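# Slide a door fully open with a Stretch robot

## Task

Push or pull the sliding door until it is completely open, and make sure it stays open by itself once the robot lets go. Nothing else in the room may end up moved. Moving the door violently, either opening or closing, counts as failure, as does the robot toppling or finishing at a lean.

## Robot and tools

Robot: a Hello Robot Stretch 4, a single-arm mobile manipulator. It has an omni-wheel base (rim within 0.23 m of the base origin), a lift that slides up a mast, a telescoping arm that reaches forward, a three-joint wrist (yaw, pitch, roll) and a two-finger gripper. It stands roughly 1.6 m tall.

Frames: the base frame sits on the floor beneath the base centre, with x ahead, y to the left and z up. The odometry frame is where the base frame was when the scene began. hand_pose, reported in the base frame, is the point centred between the fingers, 0.015 m back from the tips; its printed value may be slightly wrong. With all wrist joints at zero its axes line up with the base frame.

Tool execute_actions: argument "actions" is a list holding one action or none (an empty list only returns state and images). Optional "cameras": a list drawn from head_camera, head_left_camera, head_right_camera, wrist_camera, all; omitted or null means all, [] means none, an unrecognised name rejects the call. An action may contain "base", "joints" or both, plus optional "pace" and "contact_limits"; alternatively it is {"end_of_arm": "enable_torque"} on its own.
- "base" holds exactly one relative move, an offset from where the base last reported itself: {"translate_m": d} straight forward (+) or back, -2 to 2 m; {"strafe_m": d} sideways, left positive, -2 to 2 m; {"rotate_rad": d} in place, counter-clockwise (left) positive, -3.2 to 3.2 rad.
- "joints" is a dictionary of absolute targets keyed by joint name: lift_m 0 to 1.2 m; arm_m 0 to 0.55 m (extension); wrist_yaw_rad -1.134 to 4.276 (0 points ahead, positive turns left, 3.14 is stowed; beyond 3.4 the arm may obstruct); wrist_pitch_rad -1.117 to 4.259 (0 horizontal, 1.57 pointing down); wrist_roll_rad -1.117 to 4.259 (0 puts the fingers level, positive turns clockwise viewed from behind); gripper_m 0 to 0.08 m finger gap. Out-of-range joint targets are clipped and flagged; any other bad value or unknown key rejects the whole call. Done tolerances: ±0.004 for lift and arm, ±0.02 yaw and roll, ±0.05 pitch, ±0.002 gripper.
- "pace": "slow", "default", "fast", "max" (base up to 0.1/0.3/0.4/0.6 m/s and 1/2/3/4 rad/s; lower caps when the lift is above 0.2 m, down to 0.3 m/s and 1 rad/s at full height).
- "contact_limits": only {"arm_m": x}, x from 0 (gentlest) to 0.75 (firmest), default 0.5; the arm halts when it pushes harder than that.
Motions in one action begin together and may finish separately; an action runs at most 15 s. Anything left out of an action may keep driving to an earlier target without the status showing it. A good first step to unfold the wrist: lift_m 0.4 with wrist_yaw_rad 0.

Tool wait: {"seconds": 0 to 10}; commands nothing and returns state and images. Tool zoom_image: {"camera": name, "region": [x0, y0, x1, y1]} in pixels of that camera's newest full image, origin top-left, no bigger than 504x504. Tool finished_scene: {"scene": n}, the number of the scene being ended; irreversible, and it reports success. Replying with no tool call ends everything.

Cameras: head_camera (420x560) atop the mast looks forward and down; turn the base to look elsewhere. head_left_camera and head_right_camera (fisheyes, 420x672) sit beside it, aim steeper and show the base and arm. wrist_camera (616x392) looks along the fingers, with the tips near the bottom. Calibration lines give K, distortion and T_world_to_cam (base frame to camera) and may be slightly off.

Reading results: base_status and joint_status describe how each commanded motion ended. "done" (for the base: wheels turned the commanded amount, even if slipping); "off_target" (rested short and may still push); "contact_stop_at_<key>" (hit something, target dropped; that lift/arm/wheel goes slack, so a lift may sag or the base drift); "limit_stop_at_<name>", including limit_stop_at_tilt (leaning over 6 degrees, lift, arm and wheels slack until upright) and limit_stop_at_own_body (would hit itself; more likely with pitch below -0.2 and roll below -0.4 or above 4); "torque_fault" (a wrist or gripper motor overloaded and went limp; send enable_torque). on_its_own lists things you did not command; "held at" is a held target. lidar_m: 12 distances in metres from the base origin, 30-degree sectors, first straight ahead then counter-clockwise (4th left, 7th behind, 10th right); "-" means nothing seen or closer than 0.25 m; glass and thin legs can be missed. wrist_depth_mm: 7x7 grid of median depths, 100-2000 mm. base_odometry counts wheel rotation, heading -3.142 to 3.142, left positive; if turned_by_wheels and turned_by_imu disagree by over about 0.1 rad, the base hit or slipped. base_tilt in degrees, forward and right positive, with a fixed offset up to 1.5. motor_effort is percent of maximum, peak in brackets; wheel efforts positive mean turning right. Gripper: command below an object's width to squeeze; an off_target after closing means something is held; sustained effort beyond about 50 causes a torque fault.

Cautions: move the door smoothly, ideally at slow or default pace with a modest arm contact limit, so it is not slammed. Avoid hard steady shoves, especially with the lift high, since the robot can tip; never drive or turn with over 1 kg held and arm_m past 0.2. Don't bump other objects. Release the door at the end so it stays open on its own, then confirm with images before calling finished_scene. Shorter robot motion time is better.

Each tool is called after ">>>" as name(argument=value, ...), one argument or row to a line, values as JSON.

## Session

>>> execute_actions(
  actions=[],
)

Scene clock: 0.00 s.
base_odometry: x=+0.000 y=+0.000 heading=+0.000 (m, m, rad; odometry frame)
turned_by_wheels: +0.000 (rad since the last result)
turned_by_imu: +0.000 (rad since the last result)
base_tilt: forward=+0.4 right=+0.8 (deg)
lidar_m: 0.88 1.06 1.15 2.32 1.39 0.81 0.69 0.79 1.01 1.44 1.45 0.95
base_status: not commanded
joint_positions: lift_m=+0.121 arm_m=+0.001 wrist_yaw_rad=+3.198 wrist_pitch_rad=-0.001 wrist_roll_rad=+0.013 gripper_m=+0.040
joint_status: not commanded
motor_effort: lift_m=+19 arm_m=-1 wrist_yaw_rad=+0 wrist_pitch_rad=-7 wrist_roll_rad=-1 gripper_m=-1 wheel_0=+0 wheel_1=+0 wheel_2=+0 (%)
hand_pose: x=-0.0451 y=+0.0752 z=+0.2998 quat_wxyz=(-0.028, +0.000, +0.007, +1.000) (m; base frame)
wrist_depth_mm: - 129 820 842 878 904 931 / - 116 148 842 878 917 946 / - 122 159 854 891 917 931 / 132 132 831 866 891 917 946 / 854 878 831 842 904 946 960 / 831 854 831 854 139 931 960 / 223 - 421 732 - - 732
pictures: head_camera, head_left_camera, head_right_camera, wrist_camera
Images, in order (width x height): head_camera 420x560, head_left_camera 420x672, head_right_camera 420x672, wrist_camera 616x392.

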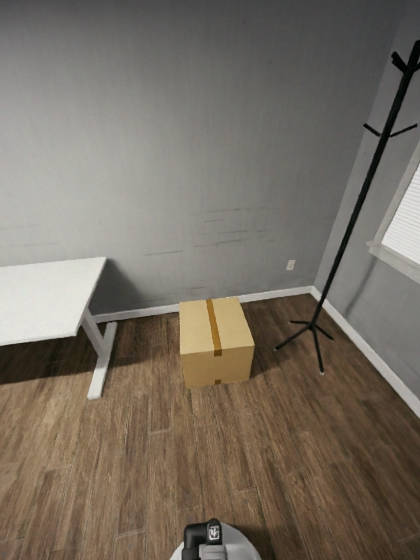

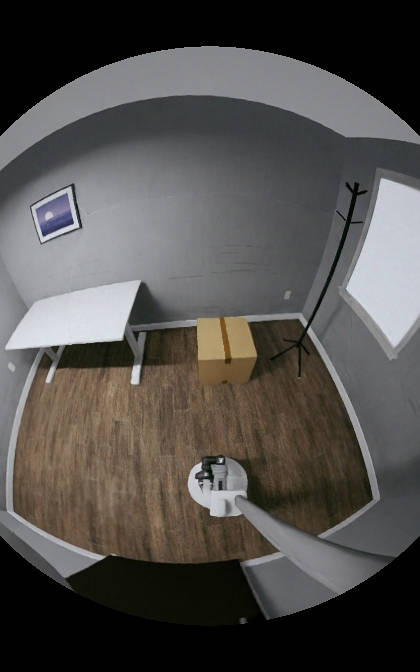

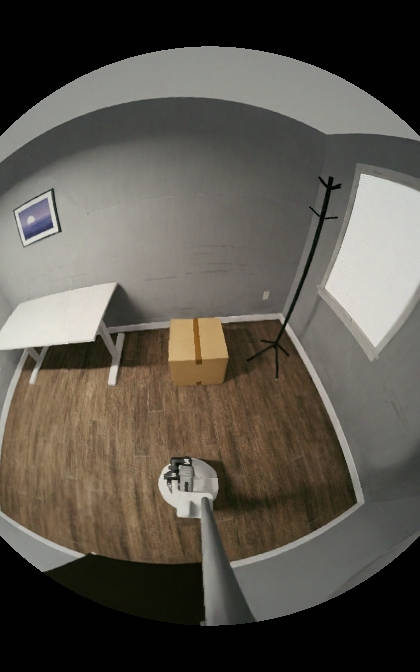

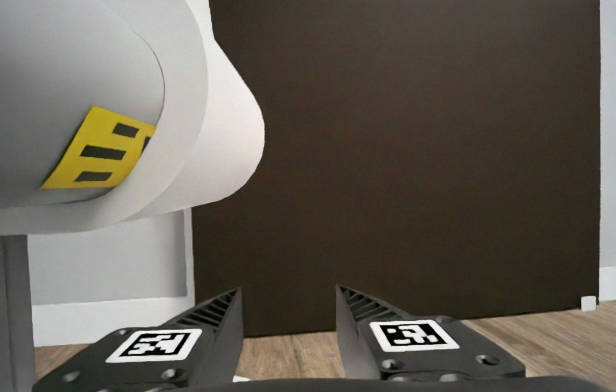

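>>> execute_actions(
  actions=[
    {"base":{"rotate_rad":-3.0},"joints":{"lift_m":0.8,"wrist_yaw_rad":0,"gripper_m":0.08}},
  ],
)

Scene clock: 3.73 s.
base_odometry: x=+0.000 y=+0.000 heading=-3.000 (m, m, rad; odometry frame)
turned_by_wheels: -3.000 (rad since the last result)
turned_by_imu: -2.955 (rad since the last result)
base_tilt: forward=+0.4 right=+0.7 (deg)
lidar_m: 0.65 0.85 1.16 1.43 1.35 0.91 0.89 1.07 1.35 2.31 1.06 0.77
base_status: done
joint_positions: lift_m=+0.800 arm_m=+0.001 wrist_yaw_rad=+0.000 wrist_pitch_rad=-0.001 wrist_roll_rad=+0.013 gripper_m=+0.080
joint_status: all done
motor_effort: lift_m=+23(24) arm_m=-2(1) wrist_yaw_rad=-1(5) wrist_pitch_rad=-6(8) wrist_roll_rad=+2(2) gripper_m=+1(2) wheel_0=+1(8) wheel_1=+0(9) wheel_2=+0(6) (%)
hand_pose: x=+0.3849 y=-0.0874 z=+0.9780 quat_wxyz=(+1.000, +0.007, +0.000, +0.000) (m; base frame)
wrist_depth_mm: 544 554 492 500 504 508 508 / 549 549 496 500 504 517 512 / 554 559 496 500 508 512 512 / 554 564 492 504 508 512 525 / 564 569 504 508 512 521 521 / 569 559 504 508 163 521 530 / - 116 517 517 330 - -
pictures: head_camera, head_left_camera, head_right_camera, wrist_camera
camera_calibration (this result's frames):
wrist_camera: T_world_to_cam=[[-0.0457425, -0.998194, -0.0389287, -0.0385515], [-0.0404851, 0.0407899, -0.998347, 1.04273], [0.998133, -0.0440909, -0.0422778, -0.191666], [0, 0, 0, 1]] pos_world=[0.23176, -0.0894656, 1.03141]
Images, in order (width x height): head_camera 420x560, head_left_camera 420x672, head_right_camera 420x672, wrist_camera 616x392.

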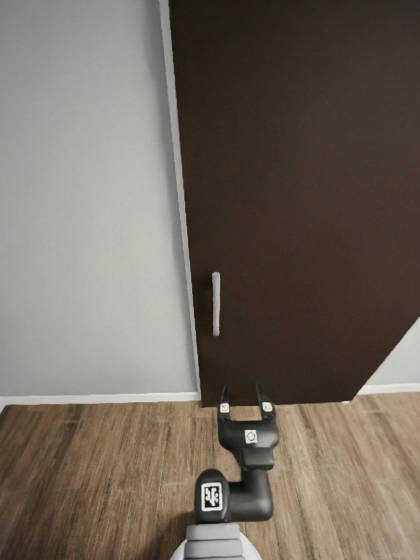

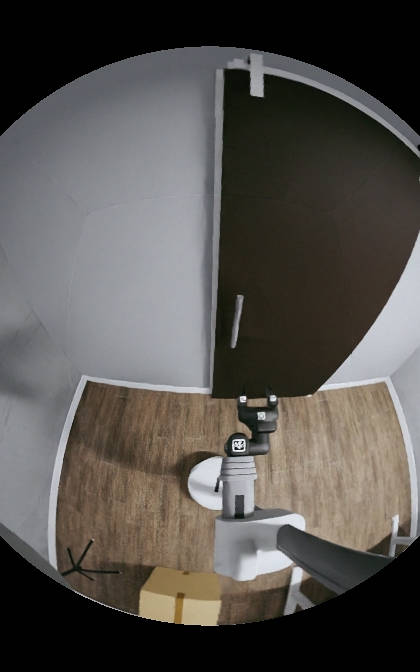

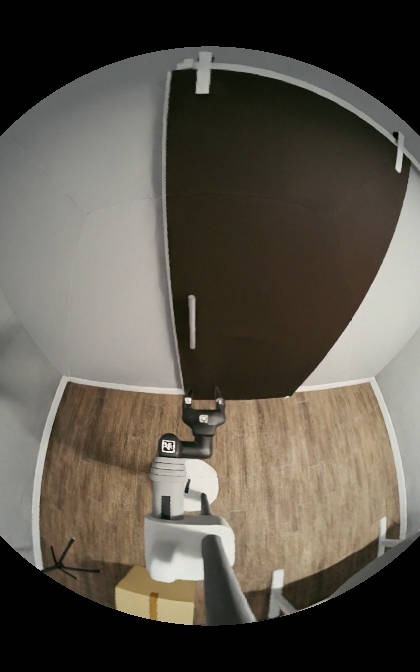

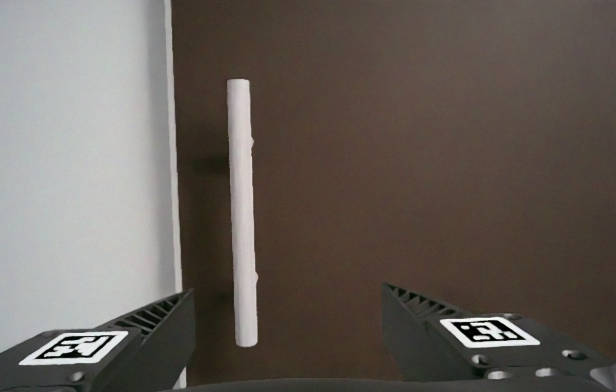

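>>> execute_actions(
  actions=[
    {"base":{"strafe_m":0.055},"joints":{"arm_m":0.1}},
  ],
  cameras=[],
)

>>> execute_actions(
  actions=[
    {"base":{"translate_m":0.19}},
  ],
)

>>> execute_actions(
  actions=[
    {"base":{"strafe_m":-0.3},"pace":"slow"},
  ],
)

Scene clock: 5.63 s.
base_odometry: x=+0.008 y=-0.055 heading=-3.000 (m, m, rad; odometry frame)
turned_by_wheels: +0.000 (rad since the last result)
turned_by_imu: +0.000 (rad since the last result)
base_tilt: forward=+0.5 right=+0.6 (deg)
lidar_m: 0.66 0.83 1.16 1.38 1.31 0.91 0.88 1.10 1.35 2.36 1.06 0.76
base_status: done
joint_positions: lift_m=+0.800 arm_m=+0.099 wrist_yaw_rad=+0.000 wrist_pitch_rad=-0.001 wrist_roll_rad=+0.013 gripper_m=+0.080
joint_status: all done
motor_effort: lift_m=+23(23) arm_m=+5(5) wrist_yaw_rad=-1(2) wrist_pitch_rad=-8(7) wrist_roll_rad=+0(0) gripper_m=+0(0) wheel_0=+2(12) wheel_1=-2(6) wheel_2=+1(0) (%)
hand_pose: x=+0.4827 y=-0.0874 z=+0.9780 quat_wxyz=(+1.000, +0.007, +0.000, +0.000) (m; base frame)
wrist_depth_mm: 455 455 397 402 404 407 413 / 459 462 402 402 407 413 418 / 459 462 404 407 410 413 418 / 462 466 407 410 413 418 418 / 466 477 413 413 418 427 424 / 469 473 413 415 163 421 430 / - 117 415 424 282 - -
pictures: none
No camera images: the call's "cameras" was empty. Leave "cameras" out to get every camera's image.

Scene clock: 7.67 s.
base_odometry: x=-0.180 y=-0.081 heading=-3.000 (m, m, rad; odometry frame)
turned_by_wheels: +0.000 (rad since the last result)
turned_by_imu: +0.000 (rad since the last result)
base_tilt: forward=+0.4 right=+0.6 (deg)
lidar_m: 0.50 0.64 0.89 1.38 1.44 1.10 1.07 1.26 1.64 2.34 0.77 0.57
base_status: done
joint_positions: lift_m=+0.800 arm_m=+0.099 wrist_yaw_rad=+0.000 wrist_pitch_rad=-0.001 wrist_roll_rad=+0.013 gripper_m=+0.080
joint_status: not commanded
motor_effort: lift_m=+23(23) arm_m=+5(5) wrist_yaw_rad=+2(1) wrist_pitch_rad=-6(6) wrist_roll_rad=+0(0) gripper_m=+1(0) wheel_0=+0(9) wheel_1=+0(5) wheel_2=+1(8) (%)
hand_pose: x=+0.4828 y=-0.0874 z=+0.9780 quat_wxyz=(+1.000, +0.007, +0.000, +0.000) (m; base frame)
wrist_depth_mm: 273 215 214 153 220 220 223 / 277 216 216 154 221 223 224 / 278 218 219 154 223 224 226 / 281 219 220 155 225 227 229 / 282 271 221 156 225 228 229 / 286 222 224 157 163 229 230 / - 117 225 159 186 - -
pictures: head_camera, head_left_camera, head_right_camera, wrist_camera
camera_calibration (this result's frames):
wrist_camera: T_world_to_cam=[[-0.0456502, -0.998199, -0.0389317, -0.0340999], [-0.0404266, 0.0407864, -0.99835, 1.04668], [0.998139, -0.044001, -0.0422157, -0.289348], [0, 0, 0, 1]] pos_world=[0.329566, -0.0894603, 1.03141]
Images, in order (width x height): head_camera 420x560, head_left_camera 420x672, head_right_camera 420x672, wrist_camera 616x392.

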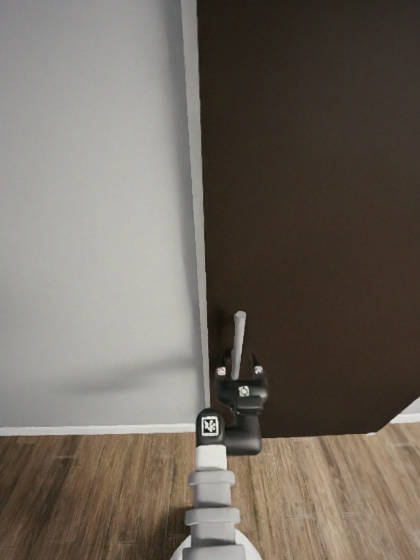

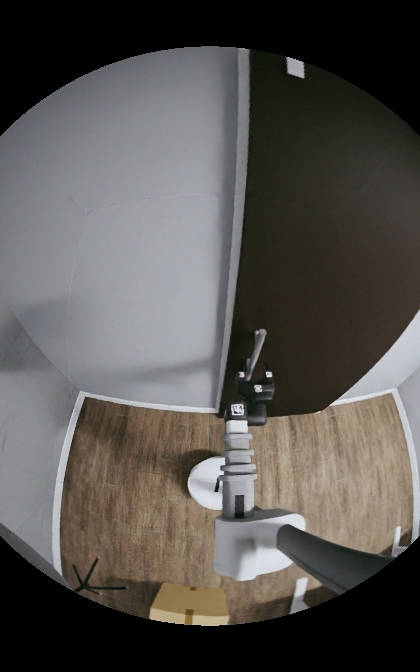

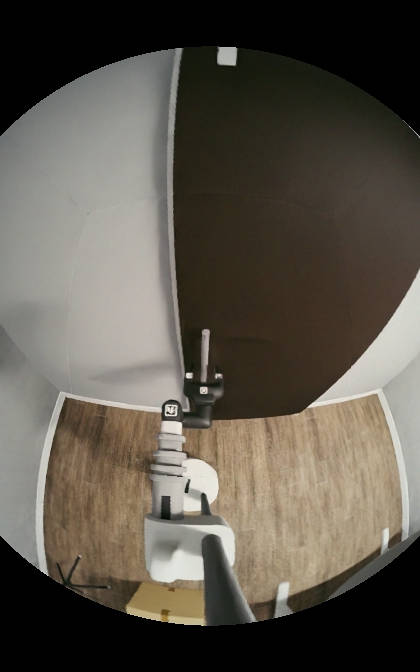

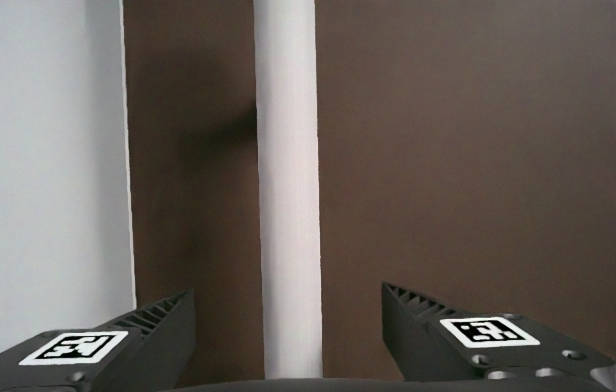

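Scene clock: 11.80 s.
base_odometry: x=-0.223 y=+0.216 heading=-3.000 (m, m, rad; odometry frame)
turned_by_wheels: +0.000 (rad since the last result)
turned_by_imu: +0.006 (rad since the last result)
base_tilt: forward=+0.4 right=+0.7 (deg)
lidar_m: 0.49 0.64 0.88 1.68 1.65 1.13 1.11 1.17 1.64 2.06 0.77 0.56
base_status: done
joint_positions: lift_m=+0.800 arm_m=+0.099 wrist_yaw_rad=+0.000 wrist_pitch_rad=-0.001 wrist_roll_rad=+0.013 gripper_m=+0.080
joint_status: not commanded
motor_effort: lift_m=+23(23) arm_m=+5(5) wrist_yaw_rad=-2(87) wrist_pitch_rad=-7(8) wrist_roll_rad=+1(0) gripper_m=+0(1) wheel_0=+1(30) wheel_1=+0(11) wheel_2=+0(7) (%)
hand_pose: x=+0.4828 y=-0.0874 z=+0.9781 quat_wxyz=(+1.000, +0.007, +0.000, +0.000) (m; base frame)
wrist_depth_mm: - 210 211 214 214 216 218 / - 211 213 215 216 217 220 / - 213 214 216 219 220 221 / - 215 216 217 220 222 223 / - 216 217 219 221 222 224 / - 217 219 220 163 224 226 / - 117 221 222 183 - -
pictures: head_camera, head_left_camera, head_right_camera, wrist_camera
camera_calibration (this result's frames):
wrist_camera: T_world_to_cam=[[-0.0455188, -0.998204, -0.0389464, -0.0341197], [-0.0401758, 0.0407845, -0.99836, 1.04665], [0.998155, -0.0438795, -0.0419601, -0.289607], [0, 0, 0, 1]] pos_world=[0.329569, -0.0894532, 1.03145]
Images, in order (width x height): head_camera 420x560, head_left_camera 420x672, head_right_camera 420x672, wrist_camera 616x392.

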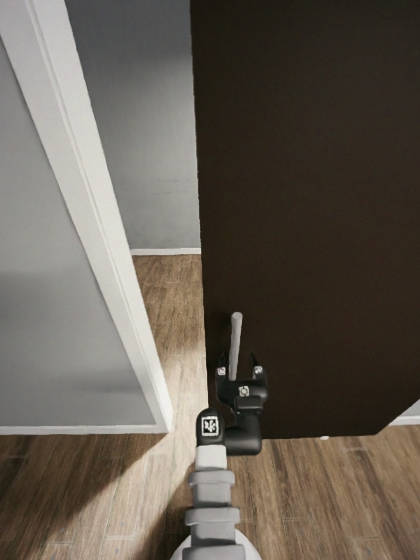

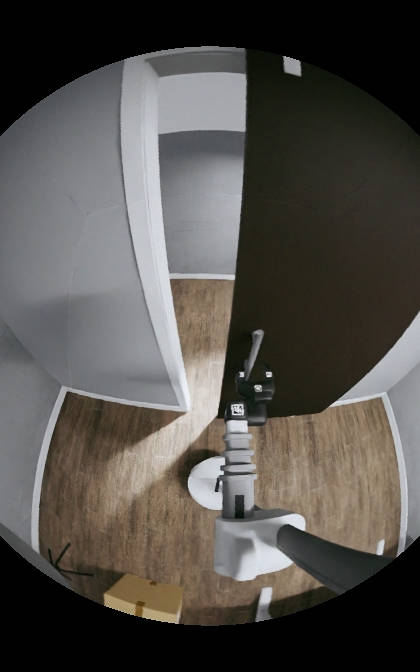

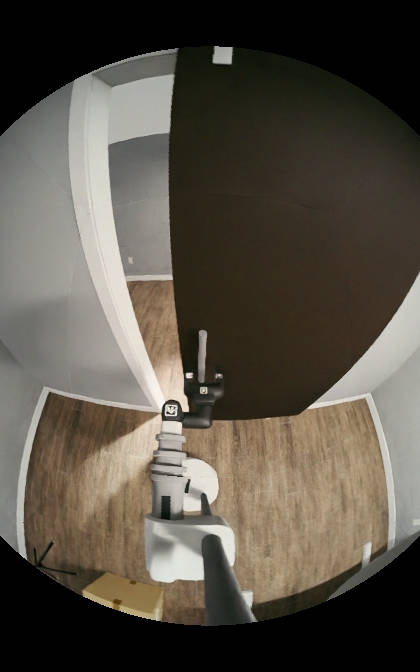

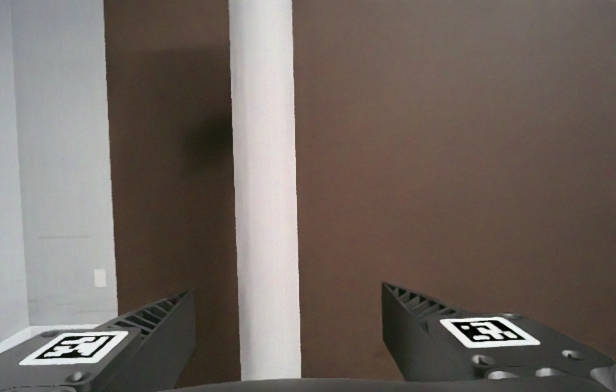

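Grip for smoother coupling.

>>> execute_actions(
  actions=[
    {"joints":{"arm_m":0.12,"gripper_m":0.035}},
  ],
  cameras=[],
)

>>> execute_actions(
  actions=[
    {"base":{"strafe_m":-0.52},"pace":"slow"},
  ],
)

Scene clock: 13.20 s.
base_odometry: x=-0.223 y=+0.216 heading=-3.000 (m, m, rad; odometry frame)
turned_by_wheels: +0.000 (rad since the last result)
turned_by_imu: +0.000 (rad since the last result)
base_tilt: forward=+0.4 right=+0.6 (deg)
lidar_m: 0.48 0.64 0.90 1.66 1.67 1.13 1.11 1.17 1.63 2.05 0.77 0.56
base_status: not commanded
joint_positions: lift_m=+0.800 arm_m=+0.119 wrist_yaw_rad=+0.004 wrist_pitch_rad=-0.001 wrist_roll_rad=+0.013 gripper_m=+0.036
joint_status: all done
motor_effort: lift_m=+23(23) arm_m=+5(6) wrist_yaw_rad=-8(10) wrist_pitch_rad=-6(9) wrist_roll_rad=+1(2) gripper_m=-6(7) wheel_0=+1(1) wheel_1=+0(0) wheel_2=+1(0) (%)
hand_pose: x=+0.5030 y=-0.0867 z=+0.9780 quat_wxyz=(+1.000, +0.007, +0.000, +0.002) (m; base frame)
wrist_depth_mm: - 191 191 195 195 196 197 / - 193 193 195 196 198 199 / - 196 195 196 199 199 200 / - 196 196 198 200 200 201 / - 197 198 200 201 202 203 / - 199 134 135 146 204 204 / - - 128 134 - - 206
pictures: none
No camera images: the call's "cameras" was empty. Leave "cameras" out to get every camera's image.

Scene clock: 19.53 s.
base_odometry: x=-0.297 y=+0.730 heading=-2.999 (m, m, rad; odometry frame)
turned_by_wheels: +0.000 (rad since the last result)
turned_by_imu: +0.005 (rad since the last result)
base_tilt: forward=+0.4 right=+0.7 (deg)
lidar_m: 0.47 2.97 0.99 2.20 1.52 1.32 1.10 1.17 1.61 1.55 0.75 0.56
base_status: done
joint_positions: lift_m=+0.800 arm_m=+0.119 wrist_yaw_rad=+0.000 wrist_pitch_rad=-0.001 wrist_roll_rad=+0.013 gripper_m=+0.035
joint_status: not commanded
motor_effort: lift_m=+23(23) arm_m=+5(5) wrist_yaw_rad=-2(50) wrist_pitch_rad=-8(9) wrist_roll_rad=+0(3) gripper_m=-3(21) wheel_0=+2(27) wheel_1=-1(4) wheel_2=+1(3) (%)
hand_pose: x=+0.5027 y=-0.0874 z=+0.9780 quat_wxyz=(+1.000, +0.007, +0.000, +0.000) (m; base frame)
wrist_depth_mm: - 182 182 122 185 186 187 / - 182 183 122 186 188 189 / - 184 185 122 188 189 190 / - 186 186 123 189 189 190 / - 187 187 123 190 191 192 / - 187 128 124 147 193 194 / - - 122 121 - - 196
pictures: head_camera, head_left_camera, head_right_camera, wrist_camera
camera_calibration (this result's frames):
wrist_camera: T_world_to_cam=[[-0.0455039, -0.998206, -0.0389246, -0.0332366], [-0.0406521, 0.040783, -0.998341, 1.04757], [0.998137, -0.043846, -0.0424349, -0.309066], [0, 0, 0, 1]] pos_world=[0.349563, -0.0894512, 1.03142]
Images, in order (width x height): head_camera 420x560, head_left_camera 420x672, head_right_camera 420x672, wrist_camera 616x392.

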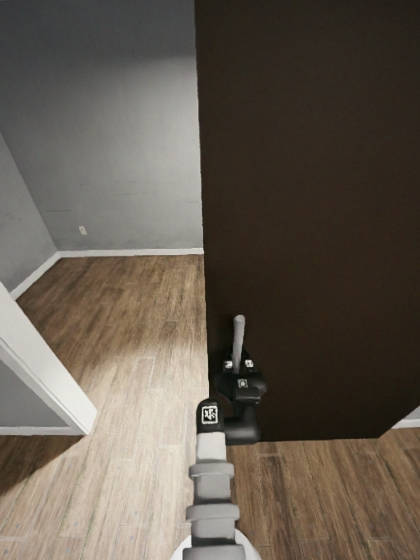

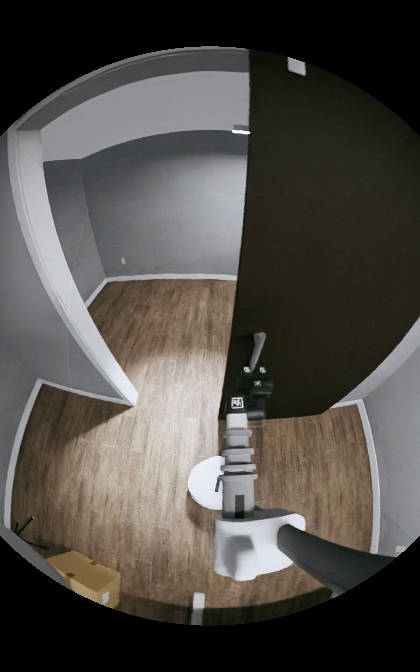

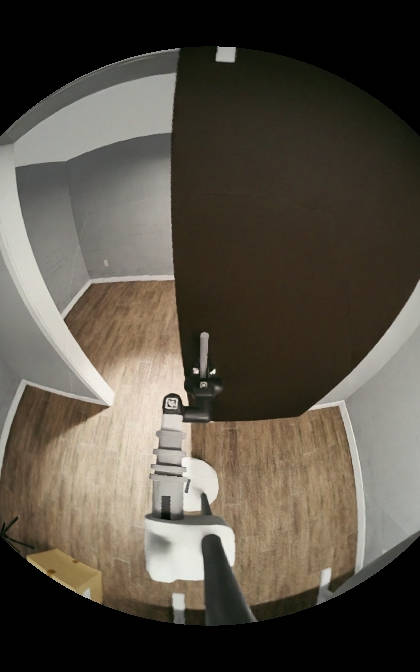

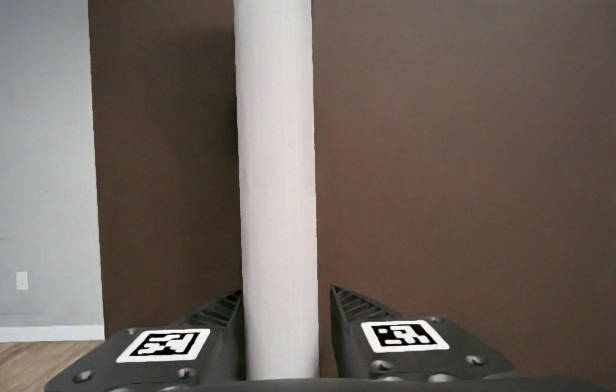

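>>> execute_actions(
  actions=[
    {"base":{"strafe_m":-0.09},"pace":"slow"},
  ],
  cameras=["wrist_camera"],
)

>>> execute_actions(
  actions=[
    {"base":{"strafe_m":-0.04},"pace":"slow"},
  ],
  cameras=["wrist_camera","head_left_camera"],
)

Scene clock: 22.30 s.
base_odometry: x=-0.310 y=+0.819 heading=-3.000 (m, m, rad; odometry frame)
turned_by_wheels: -0.001 (rad since the last result)
turned_by_imu: +0.002 (rad since the last result)
base_tilt: forward=+0.4 right=+0.8 (deg)
lidar_m: 0.47 2.96 1.06 2.27 1.52 1.21 1.11 1.18 1.52 1.45 0.75 0.54
base_status: done
joint_positions: lift_m=+0.800 arm_m=+0.119 wrist_yaw_rad=-0.005 wrist_pitch_rad=-0.001 wrist_roll_rad=+0.013 gripper_m=+0.036
joint_status: not commanded
on_its_own: wrist_yaw_rad is at rest, and its effort (+16) is outside its rest range (-13 to +13)
motor_effort: lift_m=+23(23) arm_m=+3(5) wrist_yaw_rad=+16(52) wrist_pitch_rad=-7(7) wrist_roll_rad=+1(0) gripper_m=-6(20) wheel_0=-4(29) wheel_1=-2(8) wheel_2=-3(6) (%)
hand_pose: x=+0.5025 y=-0.0885 z=+0.9780 quat_wxyz=(+1.000, +0.007, +0.000, -0.003) (m; base frame)
wrist_depth_mm: - 180 180 116 184 185 186 / - 181 182 116 185 186 187 / - 182 183 117 186 187 189 / - 183 184 118 187 189 190 / - 185 185 119 188 190 191 / - 186 158 120 147 191 193 / - - 139 120 - - 195
pictures: wrist_camera
camera_calibration (this result's frames):
wrist_camera: T_world_to_cam=[[-0.0509898, -0.99794, -0.0389349, -0.031621], [-0.0402258, 0.0410062, -0.998349, 1.04747], [0.997889, -0.0493394, -0.0422339, -0.30947], [0, 0, 0, 1]] pos_world=[0.349339, -0.0897775, 1.03143]
Images, in order (width x height): wrist_camera 616x392.

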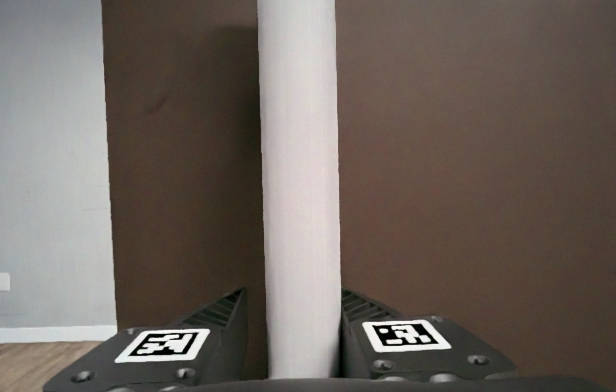

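Scene clock: 24.00 s.
base_odometry: x=-0.316 y=+0.859 heading=-3.000 (m, m, rad; odometry frame)
turned_by_wheels: +0.000 (rad since the last result)
turned_by_imu: +0.000 (rad since the last result)
base_tilt: forward=+0.4 right=+0.7 (deg)
lidar_m: 0.46 2.97 1.07 2.34 1.52 1.19 1.12 1.18 1.47 1.42 0.75 0.54
base_status: done
joint_positions: lift_m=+0.800 arm_m=+0.119 wrist_yaw_rad=-0.003 wrist_pitch_rad=-0.001 wrist_roll_rad=+0.013 gripper_m=+0.035
joint_status: not commanded
motor_effort: lift_m=+23(23) arm_m=+3(3) wrist_yaw_rad=+9(44) wrist_pitch_rad=-5(8) wrist_roll_rad=+3(2) gripper_m=-3(16) wheel_0=-1(20) wheel_1=-1(9) wheel_2=+0(4) (%)
hand_pose: x=+0.5027 y=-0.0880 z=+0.9780 quat_wxyz=(+1.000, +0.007, +0.000, -0.001) (m; base frame)
wrist_depth_mm: - 178 179 114 181 182 184 / - 179 181 115 183 184 186 / - 181 183 116 184 186 187 / - 182 183 117 186 187 189 / - 183 185 117 188 189 190 / - 185 156 118 147 190 191 / - - 137 119 - - 192
pictures: head_left_camera, wrist_camera
camera_calibration (this result's frames):
wrist_camera: T_world_to_cam=[[-0.0487266, -0.998053, -0.0389448, -0.0322682], [-0.0400895, 0.040914, -0.998358, 1.04744], [0.998007, -0.0470853, -0.042005, -0.309729], [0, 0, 0, 1]] pos_world=[0.34953, -0.0896439, 1.03145]
Images, in order (width x height): head_left_camera 420x672, wrist_camera 616x392.

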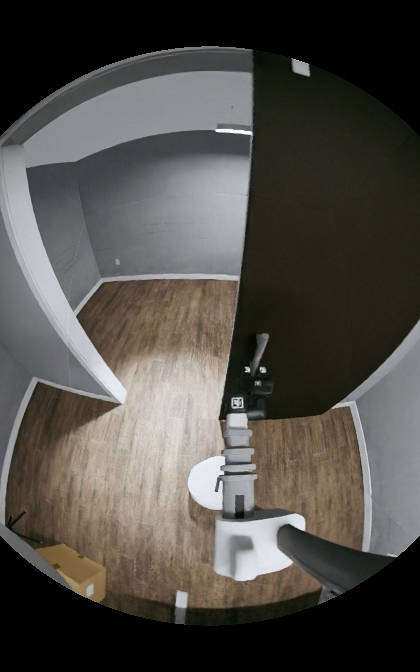

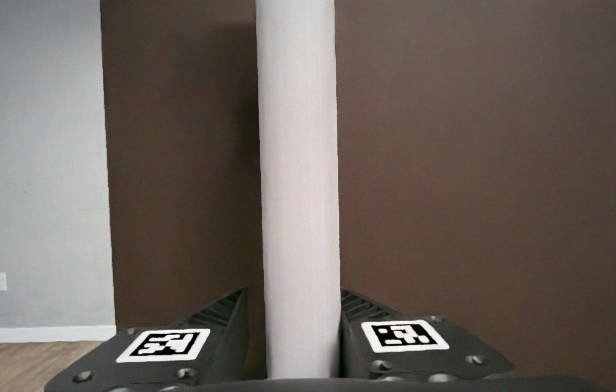

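>>> execute_actions(
  actions=[
    {"base":{"strafe_m":-0.035},"pace":"slow"},
  ],
  cameras=["wrist_camera","head_left_camera"],
)

Scene clock: 25.63 s.
base_odometry: x=-0.321 y=+0.893 heading=-2.999 (m, m, rad; odometry frame)
turned_by_wheels: +0.001 (rad since the last result)
turned_by_imu: +0.002 (rad since the last result)
base_tilt: forward=+0.3 right=+0.7 (deg)
lidar_m: 0.46 2.97 1.11 2.37 1.53 1.18 1.12 1.17 1.44 1.38 0.76 0.55
base_status: done
joint_positions: lift_m=+0.800 arm_m=+0.119 wrist_yaw_rad=+0.009 wrist_pitch_rad=-0.001 wrist_roll_rad=+0.013 gripper_m=+0.037
joint_status: not commanded
on_its_own: wrist_yaw_rad is at rest, and its effort (-27) is outside its rest range (-13 to +13)
motor_effort: lift_m=+23(23) arm_m=+3(3) wrist_yaw_rad=-27(40) wrist_pitch_rad=-6(7) wrist_roll_rad=+0(2) gripper_m=-11(15) wheel_0=+14(19) wheel_1=+2(5) wheel_2=+4(3) (%)
hand_pose: x=+0.5038 y=-0.0854 z=+0.9781 quat_wxyz=(+1.000, +0.007, -0.001, +0.005) (m; base frame)
wrist_depth_mm: - 179 178 178 179 179 180 / - 179 179 180 181 181 181 / - 181 180 181 182 182 182 / - 182 183 182 183 183 184 / - 184 183 183 185 185 185 / - 184 121 135 147 186 186 / - - 116 123 - - 188
pictures: head_left_camera, wrist_camera
camera_calibration (this result's frames):
wrist_camera: T_world_to_cam=[[-0.036439, -0.998576, -0.0389613, -0.0358195], [-0.0402033, 0.0404204, -0.998374, 1.04749], [0.998527, -0.0348133, -0.0416189, -0.310258], [0, 0, 0, 1]] pos_world=[0.350608, -0.0889094, 1.03147]
Images, in order (width x height): head_left_camera 420x672, wrist_camera 616x392.

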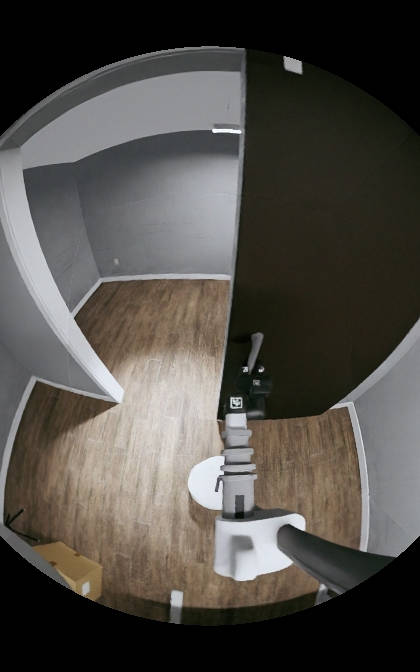

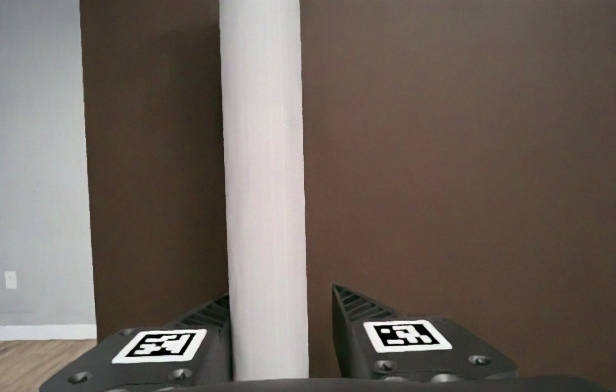

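At the stop.

>>> execute_actions(
  actions=[
    {"joints":{"arm_m":0.03,"gripper_m":0.08}},
  ],
  cameras=[],
)

>>> finished_scene(
  scene=1,
)

Scene clock: 27.27 s.
base_odometry: x=-0.321 y=+0.893 heading=-3.000 (m, m, rad; odometry frame)
turned_by_wheels: -0.001 (rad since the last result)
turned_by_imu: -0.002 (rad since the last result)
base_tilt: forward=+0.4 right=+0.7 (deg)
lidar_m: 0.46 2.96 1.12 2.37 1.52 1.18 1.12 1.19 1.43 1.38 0.75 0.55
base_status: not commanded
joint_positions: lift_m=+0.800 arm_m=+0.031 wrist_yaw_rad=+0.000 wrist_pitch_rad=-0.001 wrist_roll_rad=+0.013 gripper_m=+0.080
joint_status: all done
motor_effort: lift_m=+23(23) arm_m=-5(9) wrist_yaw_rad=+1(29) wrist_pitch_rad=-8(7) wrist_roll_rad=+1(3) gripper_m=+1(13) wheel_0=+2(13) wheel_1=-1(1) wheel_2=+1(7) (%)
hand_pose: x=+0.4144 y=-0.0874 z=+0.9780 quat_wxyz=(+1.000, +0.007, +0.000, +0.000) (m; base frame)
wrist_depth_mm: - - 262 265 265 267 268 / - - 264 266 267 268 271 / - - 267 268 270 271 274 / - - 268 271 272 272 274 / - - 270 271 273 273 278 / - 268 271 276 163 276 278 / - 117 274 276 154 - -
pictures: none
No camera images: the call's "cameras" was empty. Leave "cameras" out to get every camera's image.

The scene is finished: the task was done.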